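# Open the stapler past upright and leave it standing

## Task

Swing the stapler's top cover well beyond vertical so that staples could be dropped in from above, with the stapler left upright and open on the table on its own, not held open by a gripper. Then release it and pull the grippers away.

## Robot and tools

ROBOT. Two six-joint arms, left_arm and right_arm, each ending in a parallel two-finger gripper. Base of left_arm: (-0.026, +0.244, 0) m, quat_wxyz (+0.997, 0, 0, +0.072). Base of right_arm: (-0.014, -0.352, 0) m, quat_wxyz (+1.000, 0, 0, -0.024). Joint ranges in rad, base to hand: waist -2.618 to 3.054, shoulder 0.000 to 3.142, elbow 0.000 to 3.142, wrist pitch -1.571 to 1.571, wrist yaw -1.571 to 1.571, wrist roll -2.094 to 2.094. Elbows never fully straighten.

FRAMES. All positions and orientations live in one scene frame. Origin: table surface, midway between the arms. +z is up, +x reaches out over the table, and left_arm sits on the +y side. The names left and right are only labels, not image sides. In a gripper's own frame the fingers point along +z and close along y. end_effector_position is the spot between the finger pads, roughly 1 cm short of the fingertips. Reported hand positions can be slightly wrong, more so at long reach.

ROW FORMAT (used by both motion tools). One row holds 16 numbers: left_arm x, y, z, qw, qx, qy, qz, opening, then the same eight for right_arm. x, y, z is an absolute target position in metres in the scene frame; qw, qx, qy, qz is an absolute target orientation quaternion, w first. Opening runs from -1 (closed) to +1 (fully open, 0.093 m). Both arms must always be filled in. To hold an arm still, repeat its last reported pose and its intended opening every time; to keep a hand's orientation, keep resending the same quaternion rather than copying the slightly drifted reported one.

execute_actions(actions). actions is a list of actions; each action is a list of 1 to 15 rows, one row per control step of 1/30 s. If fewer than 15 rows are given, the final row is repeated until 15 steps (0.5 s) have passed. An empty list just returns the current state and images. Any target lying more than 0.6 m from that gripper's current position along any of the gripper's own axes makes the action refused for both arms; a malformed action, or a first action failing that check, rejects the entire call with no motion.

move(target, speed, blocking). target is one 16-number row as above: absolute poses. Each hand travels a straight line toward its pose, turning the short way; both paths finish together, taking 0.5 to 10 s (cut off at 10 s). speed is the top path speed in m/s, 0.002 to 0.5, default 0.25; rotation is capped at twice that in rad/s. Opening is applied when the move starts. Paths ignore obstacles and the other arm. blocking=false returns after 0.5 s while motion continues; until a result shows it ended, other moves and execute_actions are refused, so call wait or stop. The result adds a move: line: done, off_target, moving, held or fault, plus limits such as paced (target was clipped) or held (a check blocked steps; afterwards the arm may speed up sharply). It also reports each hand's distance from its pose. Faster contact hits harder; aiming farther beyond a contact presses harder.

wait(seconds): 0 to 10, lets the scene run with commands held. stop(): brakes a running move; needs braking room. zoom_image(camera, region): camera is cam_high, cam_low, cam_left_wrist or cam_right_wrist; region is [x0, y0, x1, y1] in pixels, origin top-left, at most 504 by 504. read_manual(section): licence texts only, "licences". finished_scene(scene): ends the given scene number irreversibly and reports success; only call it once the stapler stays open unaided and the hands are clear.

CONTROL BEHAVIOUR. Each step the commanded pose is limited to within 70 mm and 16 degrees of the measured hand pose, then solved by damped IK with position favoured over orientation. Far targets take several actions; after an action the arm stops at its last clipped pose, so keep commanding. Joint friction can leave the hand up to about 31 mm off, and tiny commands may not move it.

RESULTS. The state line shows each hand's position and quat_wxyz. Hand target lines show what the controller is now driving toward. A pose unreachable line means the clearance check altered or blocked that arm's command. grip_measured is the gripper motor on the opening scale; pads touch at about -0.94 and each millimetre of object width adds about 0.0208, with a fixed per-gripper error up to 0.02. Once pads meet an object the fingers stop but the motor keeps heading to the commanded number; pushing further below the width reading grips harder (up to roughly 50 to 62 N per pad). Keep sending the closing number to keep hold. The joint list ends with the opening in metres. FAULT, MOTOR HOT (from 75 °C) and OVER-TEMPERATURE FAULT lines flag stops; at 90 °C the arm halts for 10 s, at 100 °C it goes limp and drops. Holding loads heats motors, even while you are thinking.

CAMERAS. cam_high, cam_low, cam_left_wrist, cam_right_wrist, each 672x504, returned in that order; calibration (K, distortion, world-to-camera transform) is supplied and may be a little off.

AVOID. Knocking anything off the table, dropping or slamming the stapler, hard pushes, and arms striking or squeezing each other. Occasional outside tugs may pull a held part. The robot keeps its last command while you think.

Each tool is called after "Request:" by a JSON object that holds its "api" and its "payload", one argument or row to a line.

## Session

Request:
{"api": "execute_actions", "payload": {
  "actions": []
}}

Scene clock: 0.00 s.
left_arm: end_effector_position=(+0.5605, +0.1855, +0.3160) grip_measured=+1.000 end_effector_quat_wxyz=(+0.551, -0.213, +0.803, -0.083) | right_arm: end_effector_position=(+0.1902, -0.4182, +0.1033) grip_measured=+1.000 end_effector_quat_wxyz=(+0.083, +0.599, -0.622, +0.498)
Joint positions: left_arm=[-0.317  1.973  1.942 -0.374 -0.262 -0.519  0.093] | right_arm=[ 0.472  0.963  0.426 -0.731  1.031 -1.282  0.093]
Joint velocities: left_arm=[-0.017 -0.002 -0.002  0.007  0.007 -0.051  0.   ] | right_arm=[ 0.007  0.002 -0.007  0.007  0.007  0.007  0.   ]
Hand target (left_arm): +0.560, +0.186, +0.316; +0.551, -0.213, +0.803, -0.083
Hand target (right_arm): +0.190, -0.418, +0.103; +0.083, +0.599, -0.622, +0.498

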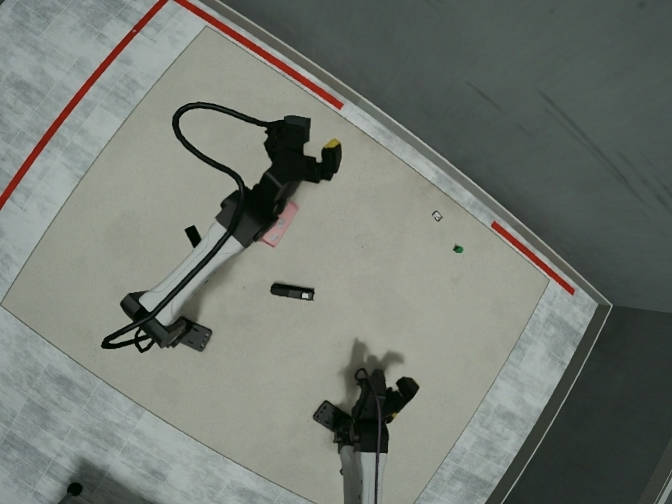

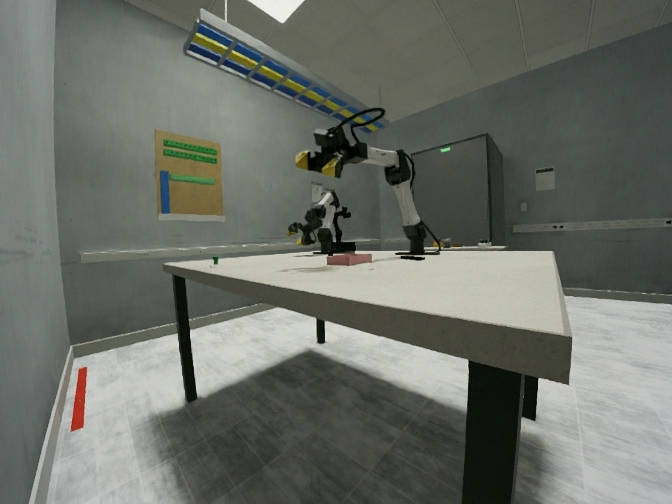

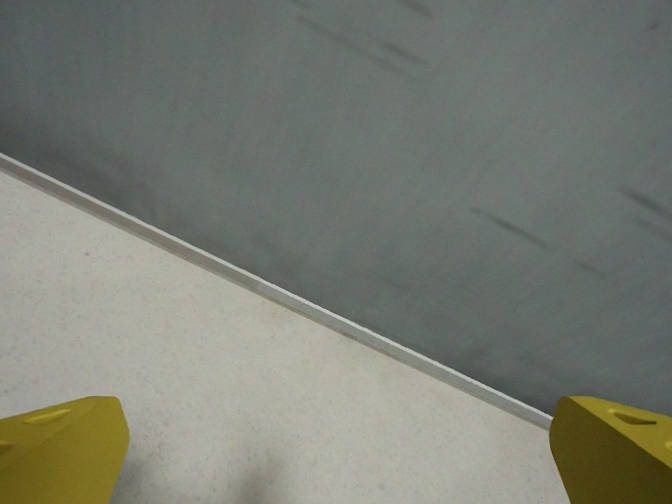

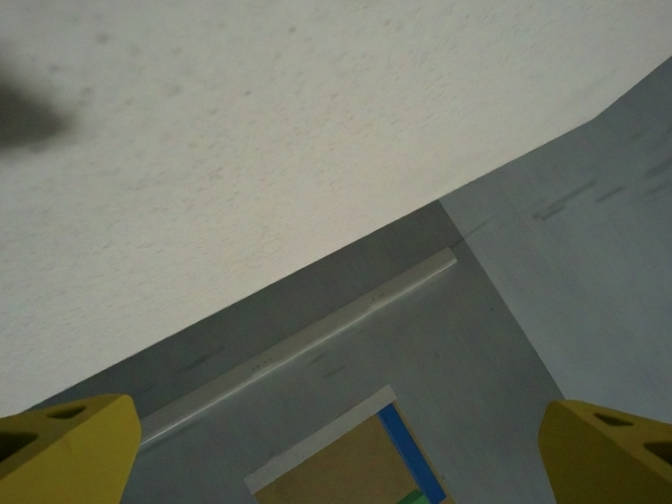

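Request:
{"api": "zoom_image", "payload": {
  "camera": "cam_high",
  "region": [170, 180, 350, 320]
}}

Request:
{"api": "zoom_image", "payload": {
  "camera": "cam_low",
  "region": [310, 220, 450, 290]
}}

Region (170, 180, 350, 320) of cam_high's 672x504 image, scaled by 2.800, with more detail than that image has.

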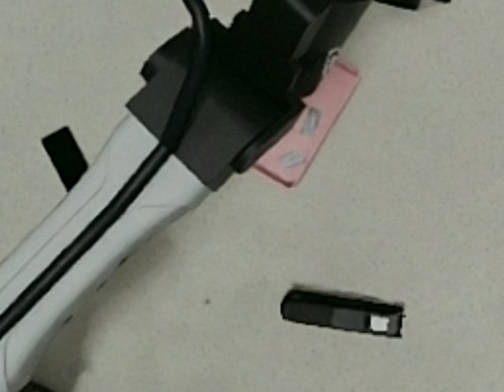

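Region (310, 220, 450, 290) of cam_low's 672x504 image, scaled by 3.600, with more detail than that image has.

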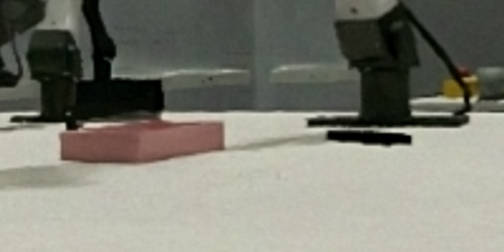

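Request:
{"api": "move", "payload": {
  "target": [0.25,0.25,0.25,0,0,1,0,1,0.29,-0.1,0.17,0,0.846,-0.533,0,1]
}}

Request:
{"api": "zoom_image", "payload": {
  "camera": "cam_low",
  "region": [310, 230, 390, 275]
}}

Scene clock: 21.13 s.
left_arm: end_effector_position=(+0.2545, +0.2485, +0.2507) grip_measured=+1.000 end_effector_quat_wxyz=(+0.102, +0.006, +0.995, -0.003) | right_arm: end_effector_position=(+0.2911, -0.1050, +0.1674) grip_measured=+1.000 end_effector_quat_wxyz=(-0.010, +0.840, -0.542, +0.011)
Joint positions: left_arm=[-0.12   1.512  1.728 -1.581  0.011  0.035  0.093] | right_arm=[ 0.735  2.047  2.054 -1.551  0.015 -1.309  0.093]
Joint velocities: left_arm=[ 0.002 -0.012  0.007 -0.007  0.022  0.037  0.   ] | right_arm=[ 0.012  0.007  0.007  0.007 -0.007  0.022  0.   ]
Hand target (left_arm): +0.250, +0.252, +0.249; +0.098, +0.005, +0.995, +0.001
Hand target (right_arm): +0.288, -0.098, +0.165; -0.007, +0.847, -0.532, +0.003
Off the commanded pose (left_arm): 0.005 m, 12 deg.
Off the commanded pose (right_arm): 0.006 m, 2 deg.
joint sent to its limit (left arm) — the command would take joint 4 (wrist pitch) past its lower limit, so that joint was sent only as far as its limit.
joint sent to its limit (right arm) — the command would take joint 4 (wrist pitch) past its lower limit, so that joint was sent only as far as its limit.
move: off_target (left_arm)
camera_calibration (this result's frames):
cam_left_wrist: T_world_to_cam=[[-0.0288297, -0.999561, -0.00687276, 0.261401], [-0.977291, 0.0267421, 0.21021, 0.232391], [-0.209934, 0.012777, -0.977632, 0.378198], [0, 0, 0, 1]] pos_world=[0.314046, 0.250239, 0.322684]
cam_right_wrist: T_world_to_cam=[[0.912184, 0.409288, 0.0201053, -0.227145], [0.361619, -0.827082, 0.430311, -0.223502], [0.19275, -0.385253, -0.902457, 0.135587], [0, 0, 0, 1]] pos_world=[0.261886, -0.0396518, 0.223104]

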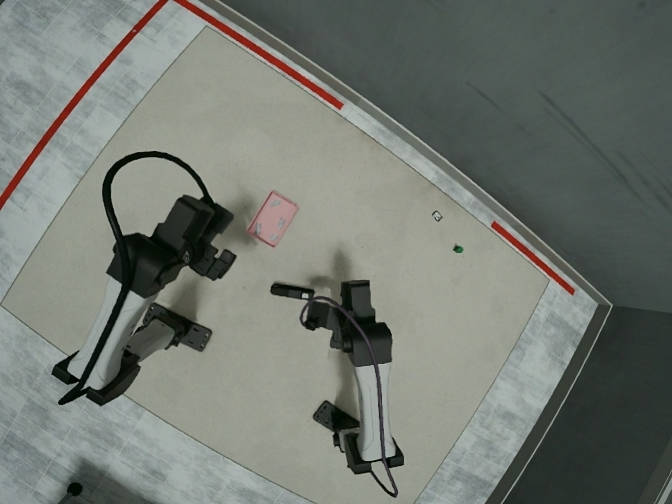

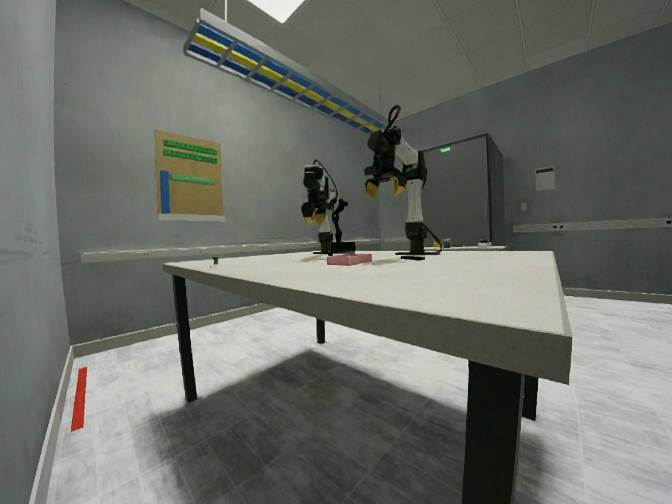

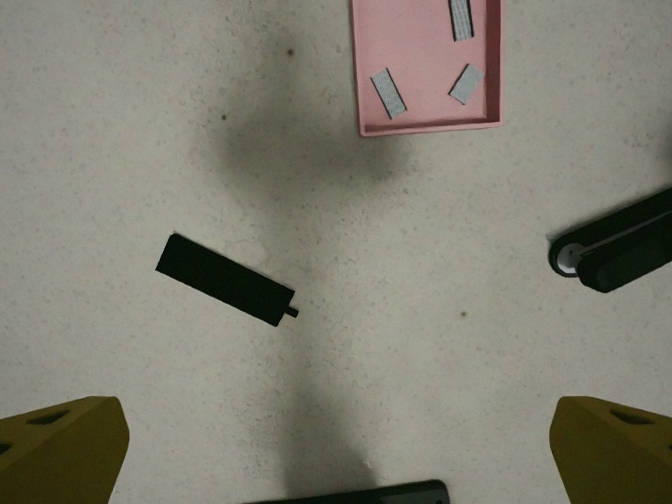

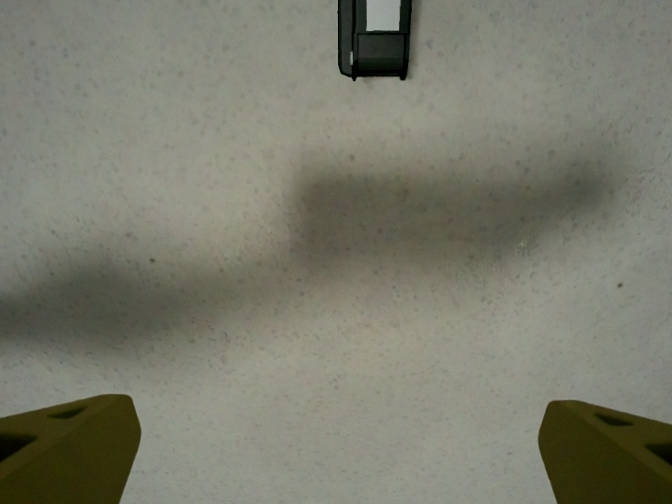

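Region (310, 230, 390, 275) of cam_low's 672x504 image, scaled by 6.300, with more detail than that image has; it fills the top 284 rows of this view, and the rest is white.

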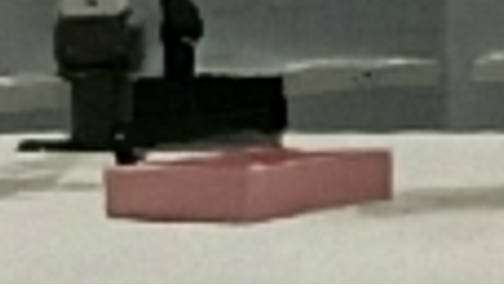

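Request:
{"api": "move", "payload": {
  "target": [0.218,0.115,0.06,0.353,0.5,0.756,-0.233,0.4,0.29,-0.06,0.13,0.166,-0.796,0.527,0.251,0.4]
}}

Scene clock: 44.53 s.
left_arm: end_effector_position=(+0.2263, +0.1180, +0.0660) grip_measured=+0.401 end_effector_quat_wxyz=(+0.363, +0.495, +0.758, -0.221) | right_arm: end_effector_position=(+0.2897, -0.0561, +0.1338) grip_measured=+0.403 end_effector_quat_wxyz=(-0.166, +0.798, -0.525, -0.245)
Joint positions: left_arm=[-0.188  1.274  0.502 -0.284  0.747  0.907  0.064] | right_arm=[ 0.596  2.035  1.781 -1.212 -0.592 -1.396  0.065]
Joint velocities: left_arm=[ 0.007 -0.002 -0.002  0.037  0.066 -0.081  0.   ] | right_arm=[-0.007 -0.002 -0.022 -0.066 -0.095 -0.022 -0.001]
Hand target (left_arm): +0.221, +0.115, +0.059; +0.356, +0.499, +0.756, -0.230
Hand target (right_arm): +0.289, -0.060, +0.129; -0.165, +0.795, -0.527, -0.251
Off the commanded pose (left_arm): 0.011 m, 2 deg.
Off the commanded pose (right_arm): 0.005 m, 1 deg.
move: off_target (left_arm)
camera_calibration (this result's frames):
cam_left_wrist: T_world_to_cam=[[-0.912915, -0.406018, -0.0416679, 0.261163], [-0.34716, 0.826123, -0.443847, 0.0533412], [0.214633, -0.390729, -0.895133, 0.13945], [0, 0, 0, 1]] pos_world=[0.227007, 0.116458, 0.159384]
cam_right_wrist: T_world_to_cam=[[0.918872, 0.394548, -0.00230939, -0.244969], [0.388961, -0.90681, -0.162498, -0.101226], [-0.0662077, 0.148417, -0.986706, 0.240556], [0, 0, 0, 1]] pos_world=[0.280394, -0.030843, 0.220343]

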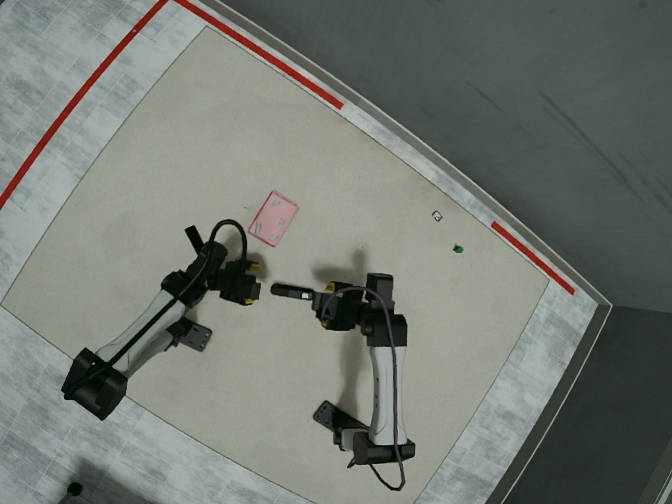

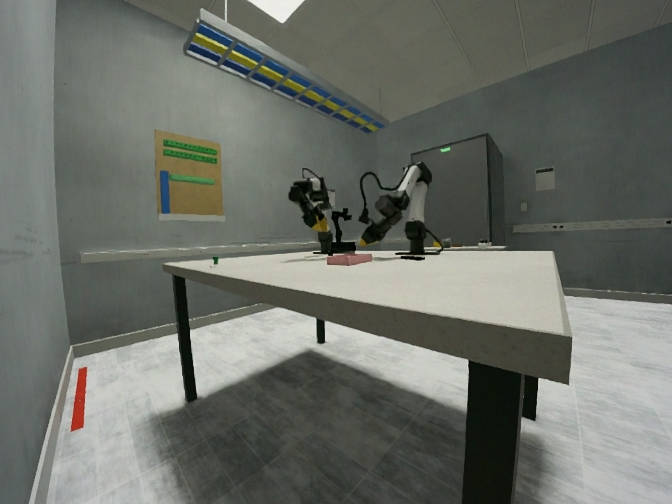

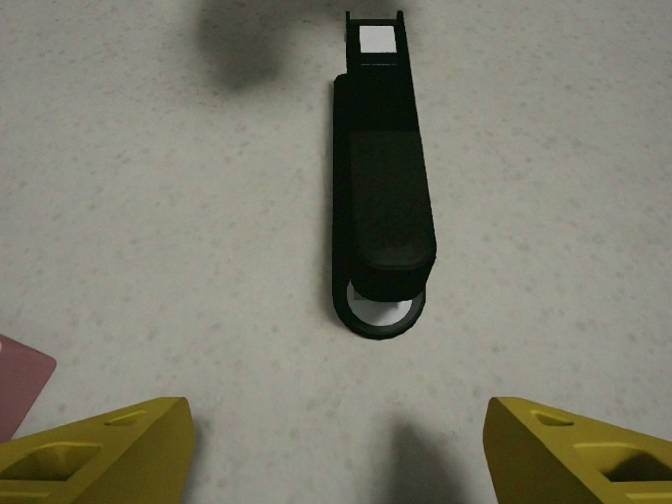

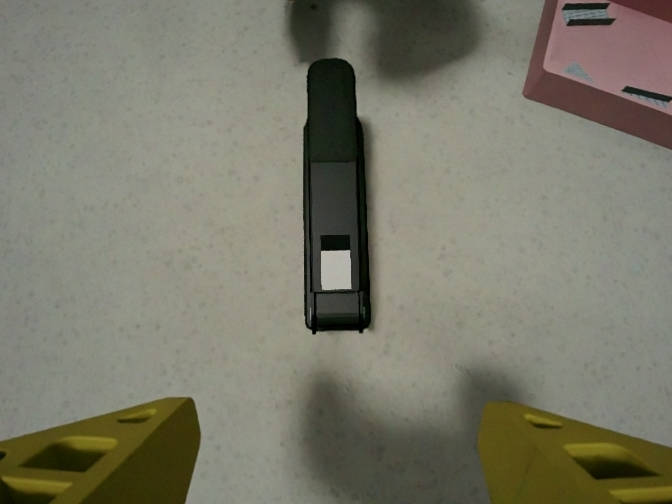

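Request:
{"api": "move", "payload": {
  "target": [0.212,0.098,0.03,0.43,0.473,0.715,-0.284,0.4,0.265,0,0.085,0.242,-0.75,0.496,0.365,0.4]
}}

Request:
{"api": "move", "payload": {
  "target": [0.229,0.058,0.009,0.43,0.473,0.715,-0.284,0.4,0.265,0,0.085,0.242,-0.75,0.496,0.365,0.4],
  "speed": 0.08
}}

Scene clock: 59.30 s.
left_arm: end_effector_position=(+0.2206, +0.0999, +0.0350) grip_measured=+0.401 end_effector_quat_wxyz=(+0.439, +0.474, +0.713, -0.273) | right_arm: end_effector_position=(+0.2729, -0.0011, +0.0945) grip_measured=+0.403 end_effector_quat_wxyz=(-0.256, +0.753, -0.493, -0.353)
Joint positions: left_arm=[-0.188  1.463  0.264  0.34   0.907  0.77   0.064] | right_arm=[ 0.646  2.054  1.503 -0.735 -0.868 -1.253  0.065]
Joint velocities: left_arm=[-0.012 -0.012 -0.002 -0.007 -0.11  -0.051  0.001] | right_arm=[-0.002  0.017 -0.012 -0.007  0.022 -0.037 -0.001]
Hand target (left_arm): +0.213, +0.098, +0.029; +0.431, +0.472, +0.715, -0.283
Hand target (right_arm): +0.264, -0.000, +0.085; -0.242, +0.750, -0.496, -0.365
Off the commanded pose (left_arm): 0.010 m, 2 deg.
Off the commanded pose (right_arm): 0.012 m, 2 deg.
move: off_target (right_arm)
camera_calibration (this result's frames):
cam_left_wrist: T_world_to_cam=[[-0.915682, -0.399273, -0.0459141, 0.247463], [-0.287553, 0.730672, -0.619219, 0.0550509], [0.280786, -0.553805, -0.783875, 0.10365], [0, 0, 0, 1]] pos_world=[0.213324, 0.115983, 0.126699]
cam_right_wrist: T_world_to_cam=[[0.92105, 0.388381, 0.0287646, -0.254824], [0.359441, -0.819339, -0.446637, -0.0162323], [-0.149898, 0.421714, -0.894253, 0.206952], [0, 0, 0, 1]] pos_world=[0.271561, -0.00160591, 0.185148]

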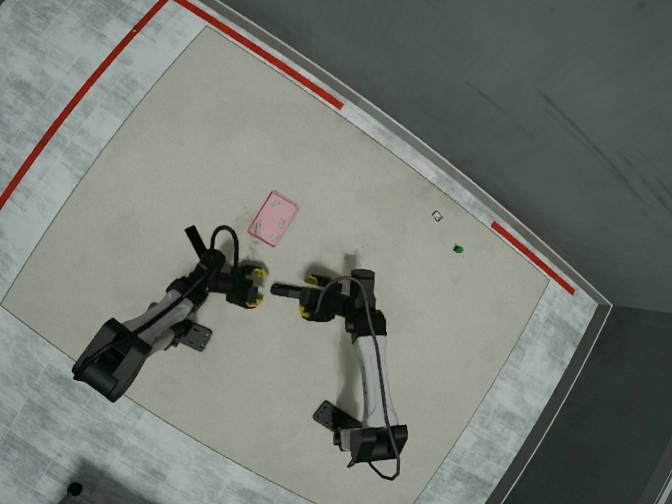

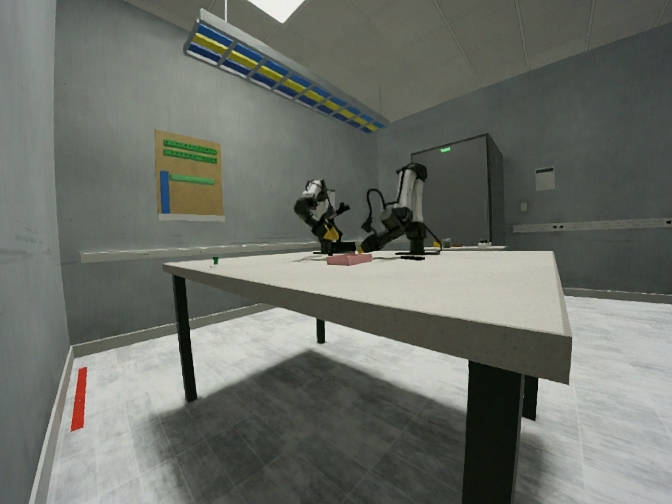

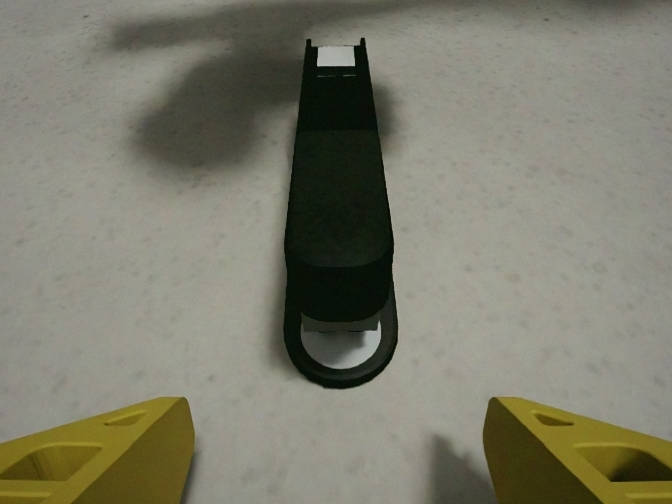

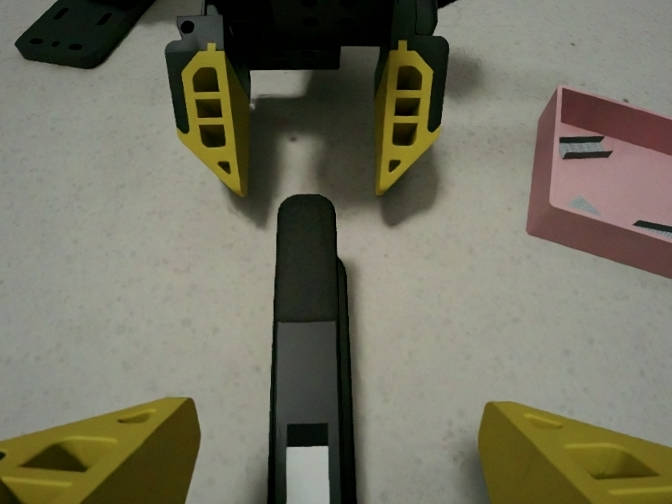

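Scene clock: 60.40 s.
left_arm: end_effector_position=(+0.2293, +0.0574, +0.0136) grip_measured=+0.401 end_effector_quat_wxyz=(+0.437, +0.477, +0.707, -0.287) | right_arm: end_effector_position=(+0.2728, -0.0011, +0.0946) grip_measured=+0.403 end_effector_quat_wxyz=(-0.256, +0.753, -0.493, -0.353)
Joint positions: left_arm=[-0.382  1.718  0.264  0.744  0.8    0.564  0.064] | right_arm=[ 0.646  2.054  1.503 -0.735 -0.868 -1.253  0.065]
Joint velocities: left_arm=[-0.022  0.007 -0.007  0.051  0.037 -0.066 -0.001] | right_arm=[ 0.017 -0.002  0.017 -0.037  0.007 -0.081  0.001]
Hand target (left_arm): +0.229, +0.057, +0.009; +0.430, +0.473, +0.715, -0.284
Hand target (right_arm): +0.265, -0.000, +0.085; -0.242, +0.750, -0.496, -0.365
Off the commanded pose (left_arm): 0.005 m, 1 deg.
Off the commanded pose (right_arm): 0.012 m, 2 deg.
move: off_target (right_arm)
camera_calibration (this result's frames):
cam_left_wrist: T_world_to_cam=[[-0.92481, -0.379312, -0.0291373, 0.238173], [-0.27746, 0.724913, -0.63049, 0.0735951], [0.260274, -0.574999, -0.77565, 0.0667466], [0, 0, 0, 1]] pos_world=[0.223312, 0.075371, 0.105113]
cam_right_wrist: T_world_to_cam=[[0.920979, 0.388561, 0.0286201, -0.25475], [0.359432, -0.818992, -0.447281, -0.016058], [-0.150356, 0.422224, -0.893935, 0.207099], [0, 0, 0, 1]] pos_world=[0.271529, -0.00160788, 0.185242]

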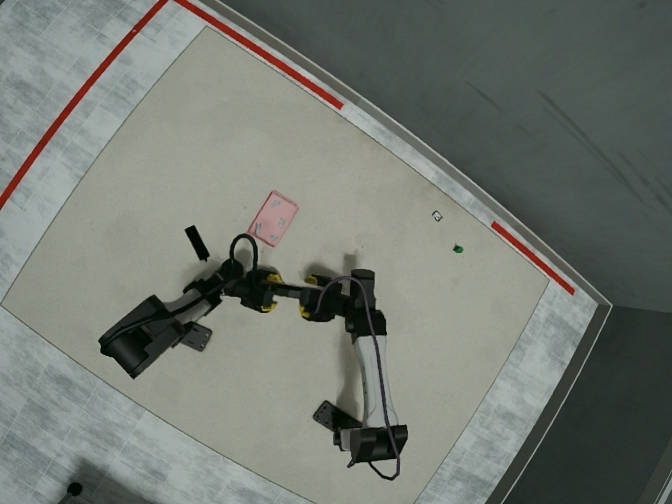

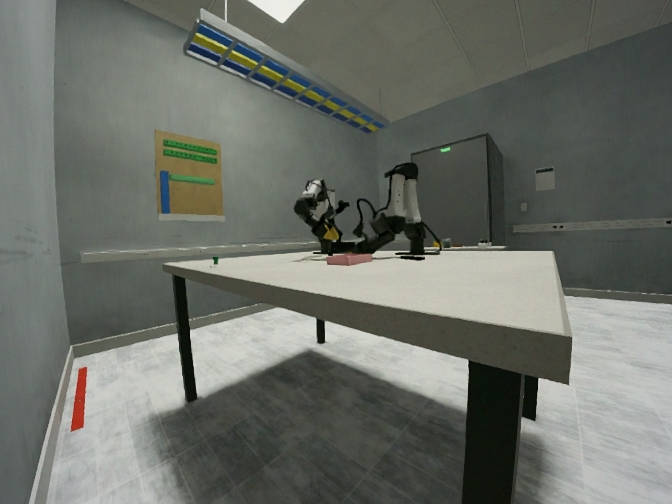

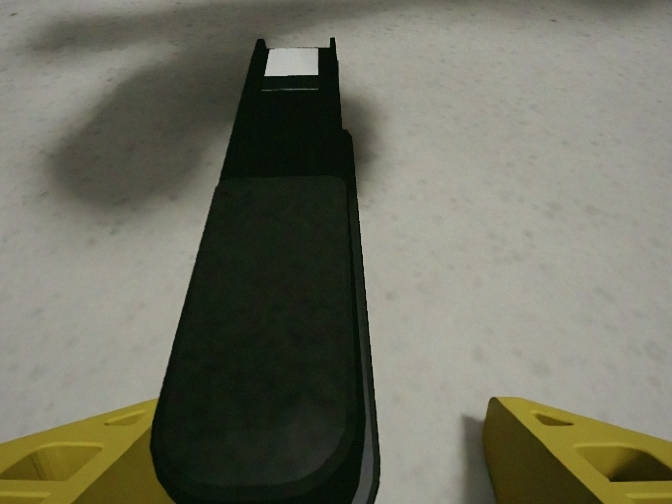

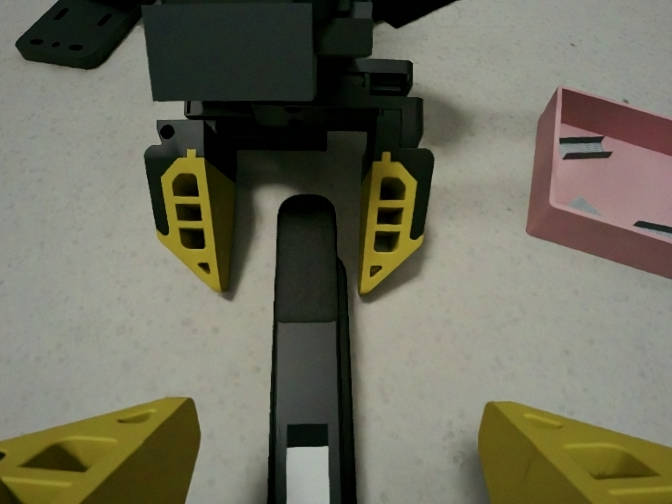

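Request:
{"api": "move", "payload": {
  "target": [0.237,0.073,0.007,0.43,0.473,0.715,-0.284,0.4,0.255,0,0.085,0.242,-0.75,0.496,0.365,0.4],
  "speed": 0.05
}}

Request:
{"api": "move", "payload": {
  "target": [0.237,0.073,0.007,0.43,0.473,0.715,-0.284,-0.55,0.244,0.024,0.046,0.242,-0.75,0.496,0.365,0.2],
  "speed": 0.05
}}

Scene clock: 68.03 s.
left_arm: end_effector_position=(+0.2337, +0.0700, +0.0131) grip_measured=+0.401 end_effector_quat_wxyz=(+0.440, +0.478, +0.705, -0.285) | right_arm: end_effector_position=(+0.2627, -0.0013, +0.0832) grip_measured=+0.403 end_effector_quat_wxyz=(-0.243, +0.751, -0.497, -0.360)
Joint positions: left_arm=[-0.318  1.718  0.276  0.693  0.847  0.628  0.064] | right_arm=[ 0.659  2.054  1.459 -0.709 -0.868 -1.237  0.065]
Joint velocities: left_arm=[ 0.022 -0.022 -0.002 -0.081  0.051  0.051  0.001] | right_arm=[ 0.002 -0.002 -0.007 -0.037 -0.037 -0.066  0.002]
Hand target (left_arm): +0.237, +0.073, +0.007; +0.430, +0.473, +0.715, -0.284
Hand target (right_arm): +0.255, -0.000, +0.085; -0.242, +0.750, -0.496, -0.365
Off the commanded pose (left_arm): 0.008 m, 2 deg.
Off the commanded pose (right_arm): 0.008 m, 1 deg.
move: done
camera_calibration (this result's frames):
cam_left_wrist: T_world_to_cam=[[-0.924471, -0.379512, -0.0363981, 0.247005], [-0.27245, 0.724408, -0.633248, 0.0642823], [0.266692, -0.575503, -0.773092, 0.0709572], [0, 0, 0, 1]] pos_world=[0.226939, 0.0880108, 0.104554]
cam_right_wrist: T_world_to_cam=[[0.920257, 0.391311, -0.00140469, -0.242404], [0.349945, -0.824571, -0.444546, -0.0153809], [-0.175114, 0.408606, -0.895755, 0.202165], [0, 0, 0, 1]] pos_world=[0.263859, -0.000433217, 0.173913]

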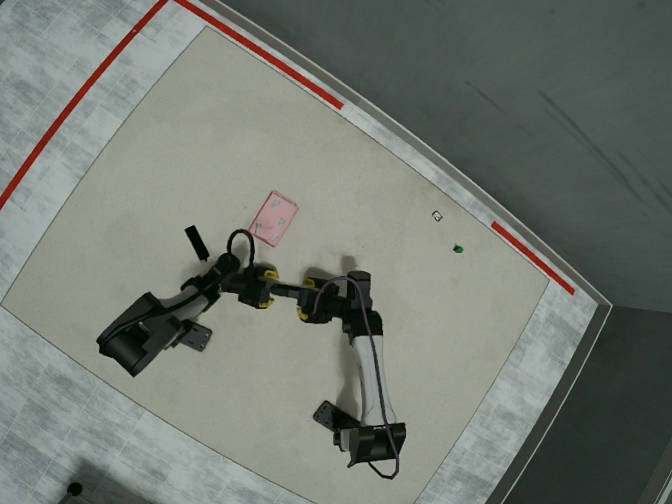

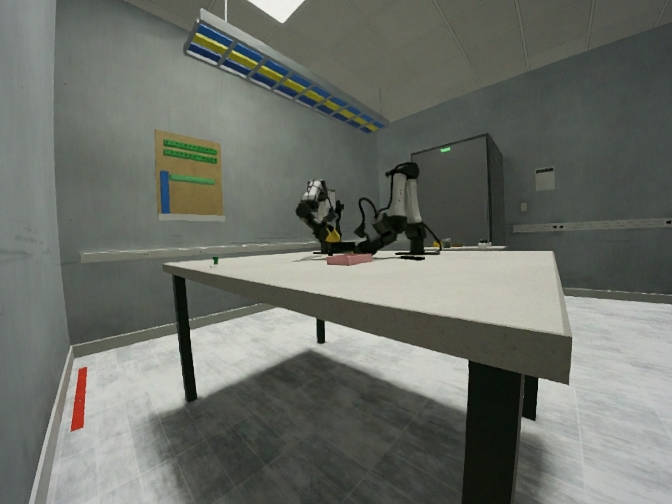

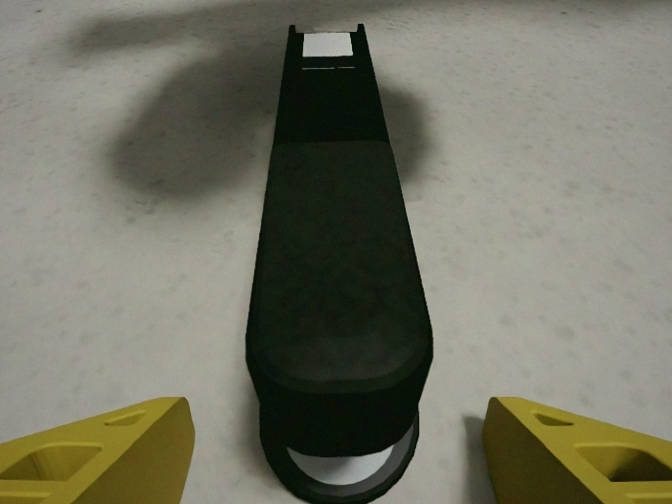

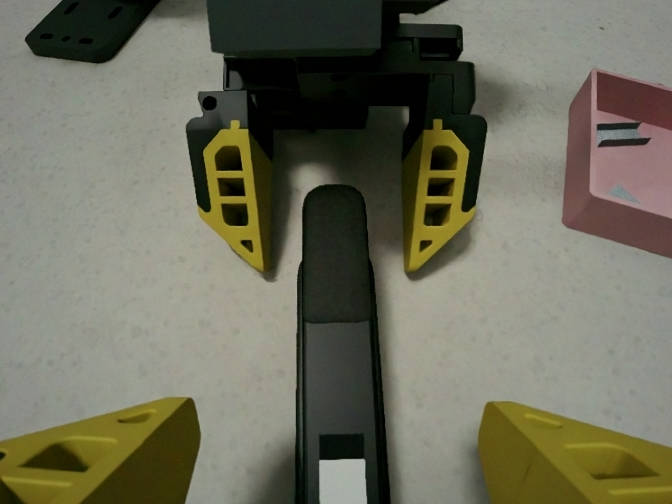

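Scene clock: 69.47 s.
left_arm: end_effector_position=(+0.2336, +0.0700, +0.0131) grip_measured=-0.446 end_effector_quat_wxyz=(+0.439, +0.478, +0.705, -0.286) | right_arm: end_effector_position=(+0.2510, +0.0251, +0.0621) grip_measured=+0.203 end_effector_quat_wxyz=(-0.261, +0.751, -0.487, -0.363)
Joint positions: left_arm=[-0.317  1.718  0.276  0.692  0.848  0.629  0.024] | right_arm=[ 0.723  2.079  1.379 -0.491 -0.868 -1.138  0.055]
Joint velocities: left_arm=[-0.007 -0.007 -0.007 -0.022 -0.037 -0.007  0.   ] | right_arm=[-0.002  0.002 -0.002  0.037 -0.081  0.066  0.   ]
Hand target (left_arm): +0.237, +0.073, +0.007; +0.430, +0.473, +0.715, -0.284
Hand target (right_arm): +0.243, +0.023, +0.046; -0.242, +0.750, -0.496, -0.365
Off the commanded pose (left_arm): 0.008 m, 2 deg.
Off the commanded pose (right_arm): 0.018 m, 2 deg.
move: off_target (right_arm)
camera_calibration (this result's frames):
cam_left_wrist: T_world_to_cam=[[-0.924676, -0.379034, -0.0361568, 0.246928], [-0.272209, 0.724478, -0.633273, 0.0641345], [0.266227, -0.57573, -0.773084, 0.0711078], [0, 0, 0, 1]] pos_world=[0.226855, 0.0880689, 0.104515]
cam_right_wrist: T_world_to_cam=[[0.918263, 0.394815, 0.0302201, -0.243533], [0.361781, -0.805508, -0.46933, -0.000824339], [-0.160956, 0.441902, -0.882505, 0.165175], [0, 0, 0, 1]] pos_world=[0.250512, 0.0224953, 0.152741]

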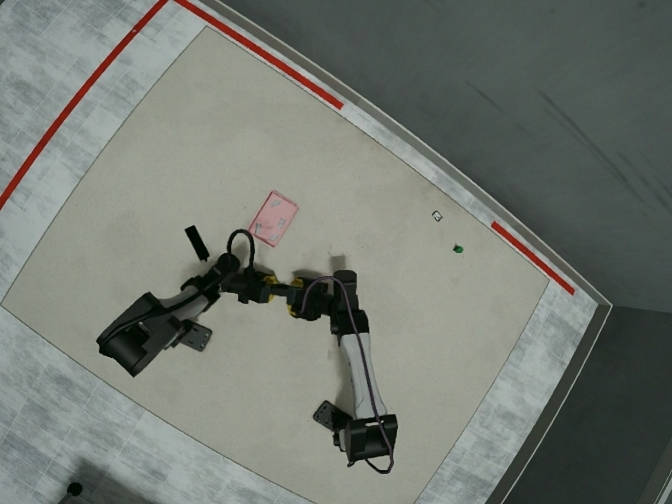

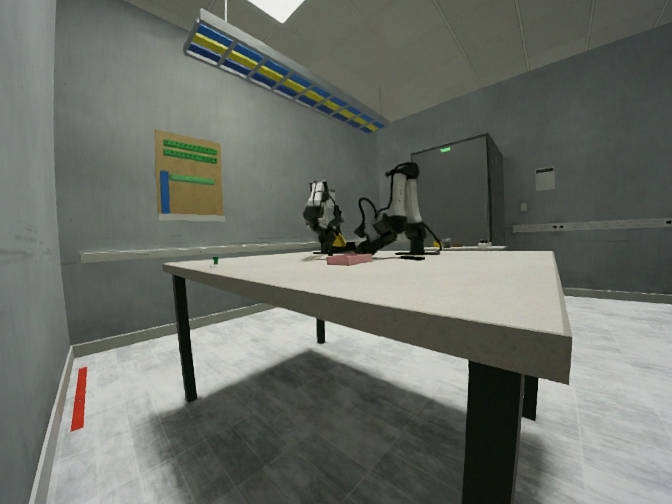

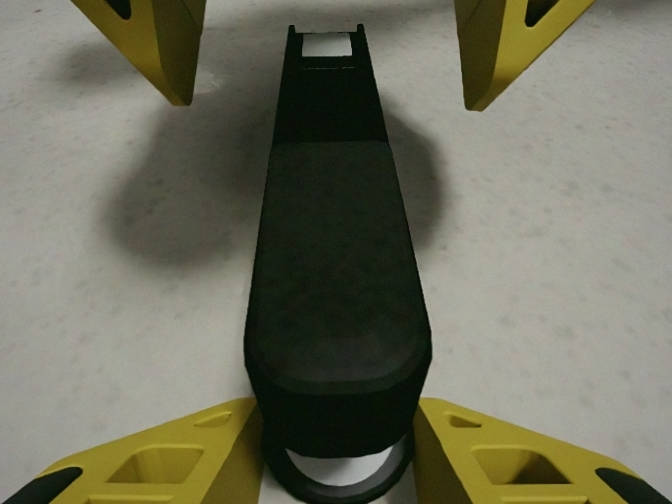

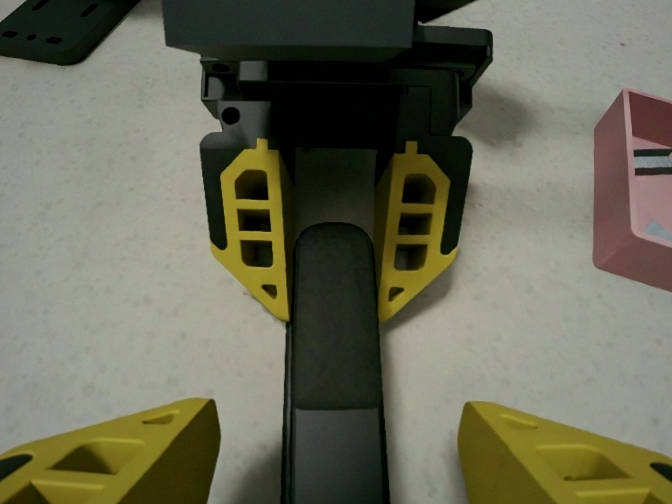

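Base held. Lowering the right gripper onto the cover.

Request:
{"api": "move", "payload": {
  "target": [0.237,0.073,0.007,0.43,0.473,0.715,-0.284,-0.55,0.242,0.029,0.028,0.242,-0.75,0.496,0.365,0.2],
  "speed": 0.05
}}

Scene clock: 74.87 s.
left_arm: end_effector_position=(+0.2336, +0.0700, +0.0131) grip_measured=-0.446 end_effector_quat_wxyz=(+0.439, +0.478, +0.705, -0.286) | right_arm: end_effector_position=(+0.2495, +0.0303, +0.0434) grip_measured=+0.203 end_effector_quat_wxyz=(-0.260, +0.751, -0.487, -0.363)
Joint positions: left_arm=[-0.317  1.718  0.276  0.692  0.848  0.629  0.024] | right_arm=[ 0.736  2.119  1.358 -0.421 -0.864 -1.123  0.055]
Joint velocities: left_arm=[-0.007 -0.007  0.017  0.007 -0.022  0.051 -0.   ] | right_arm=[-0.007 -0.017  0.002 -0.022 -0.022  0.007  0.   ]
Hand target (left_arm): +0.237, +0.073, +0.007; +0.430, +0.473, +0.715, -0.284
Hand target (right_arm): +0.242, +0.028, +0.028; -0.242, +0.750, -0.496, -0.365
Off the commanded pose (left_arm): 0.008 m, 2 deg.
Off the commanded pose (right_arm): 0.017 m, 2 deg.
move: off_target (right_arm)
camera_calibration (this result's frames):
cam_left_wrist: T_world_to_cam=[[-0.924676, -0.379034, -0.0361568, 0.246928], [-0.272209, 0.724478, -0.633273, 0.0641345], [0.266227, -0.57573, -0.773084, 0.0711078], [0, 0, 0, 1]] pos_world=[0.226855, 0.0880689, 0.104515]
cam_right_wrist: T_world_to_cam=[[0.917783, 0.396129, 0.0274965, -0.243372], [0.361814, -0.80573, -0.468923, -0.0049022], [-0.163599, 0.440318, -0.882811, 0.146826], [0, 0, 0, 1]] pos_world=[0.249157, 0.0278068, 0.134013]

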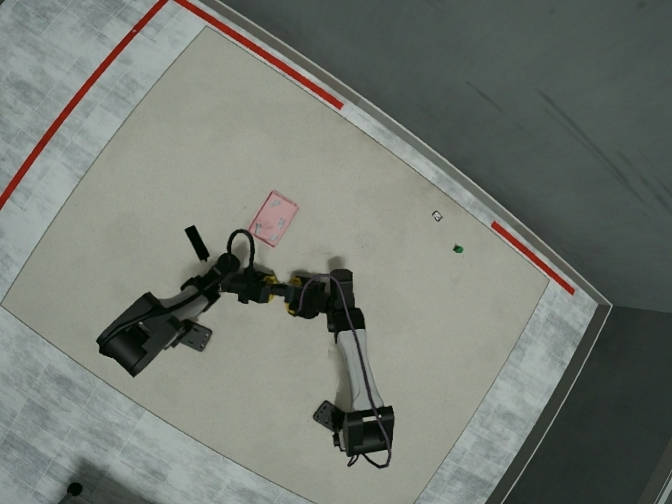

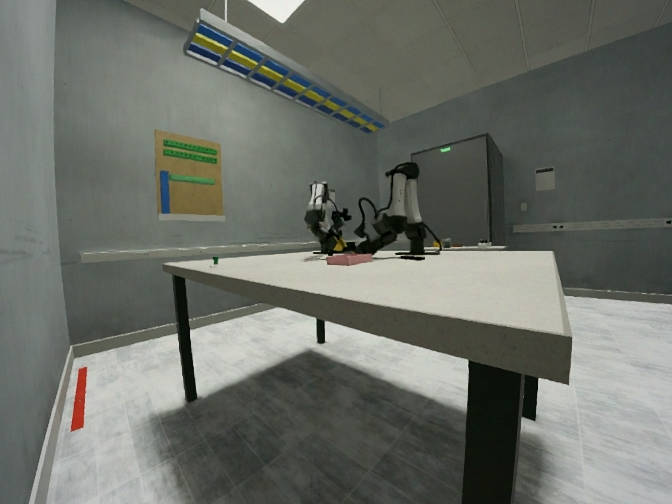

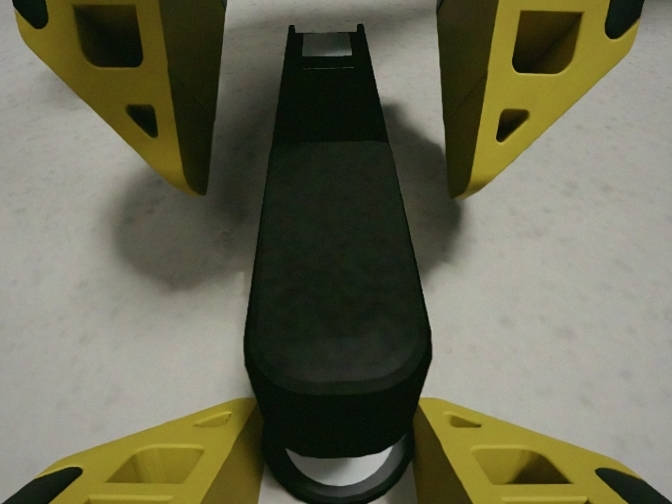

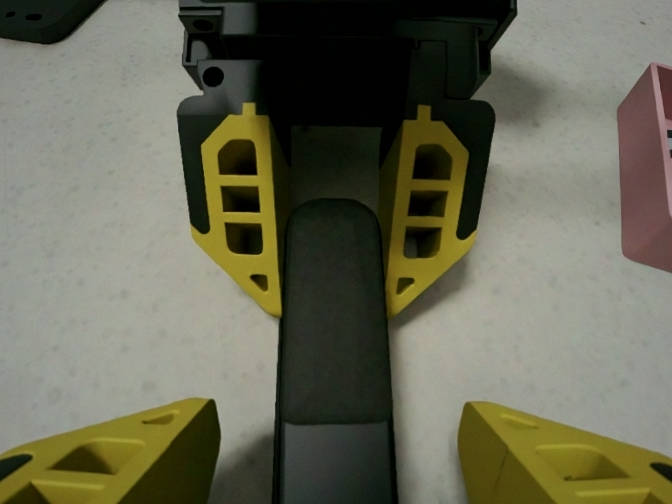

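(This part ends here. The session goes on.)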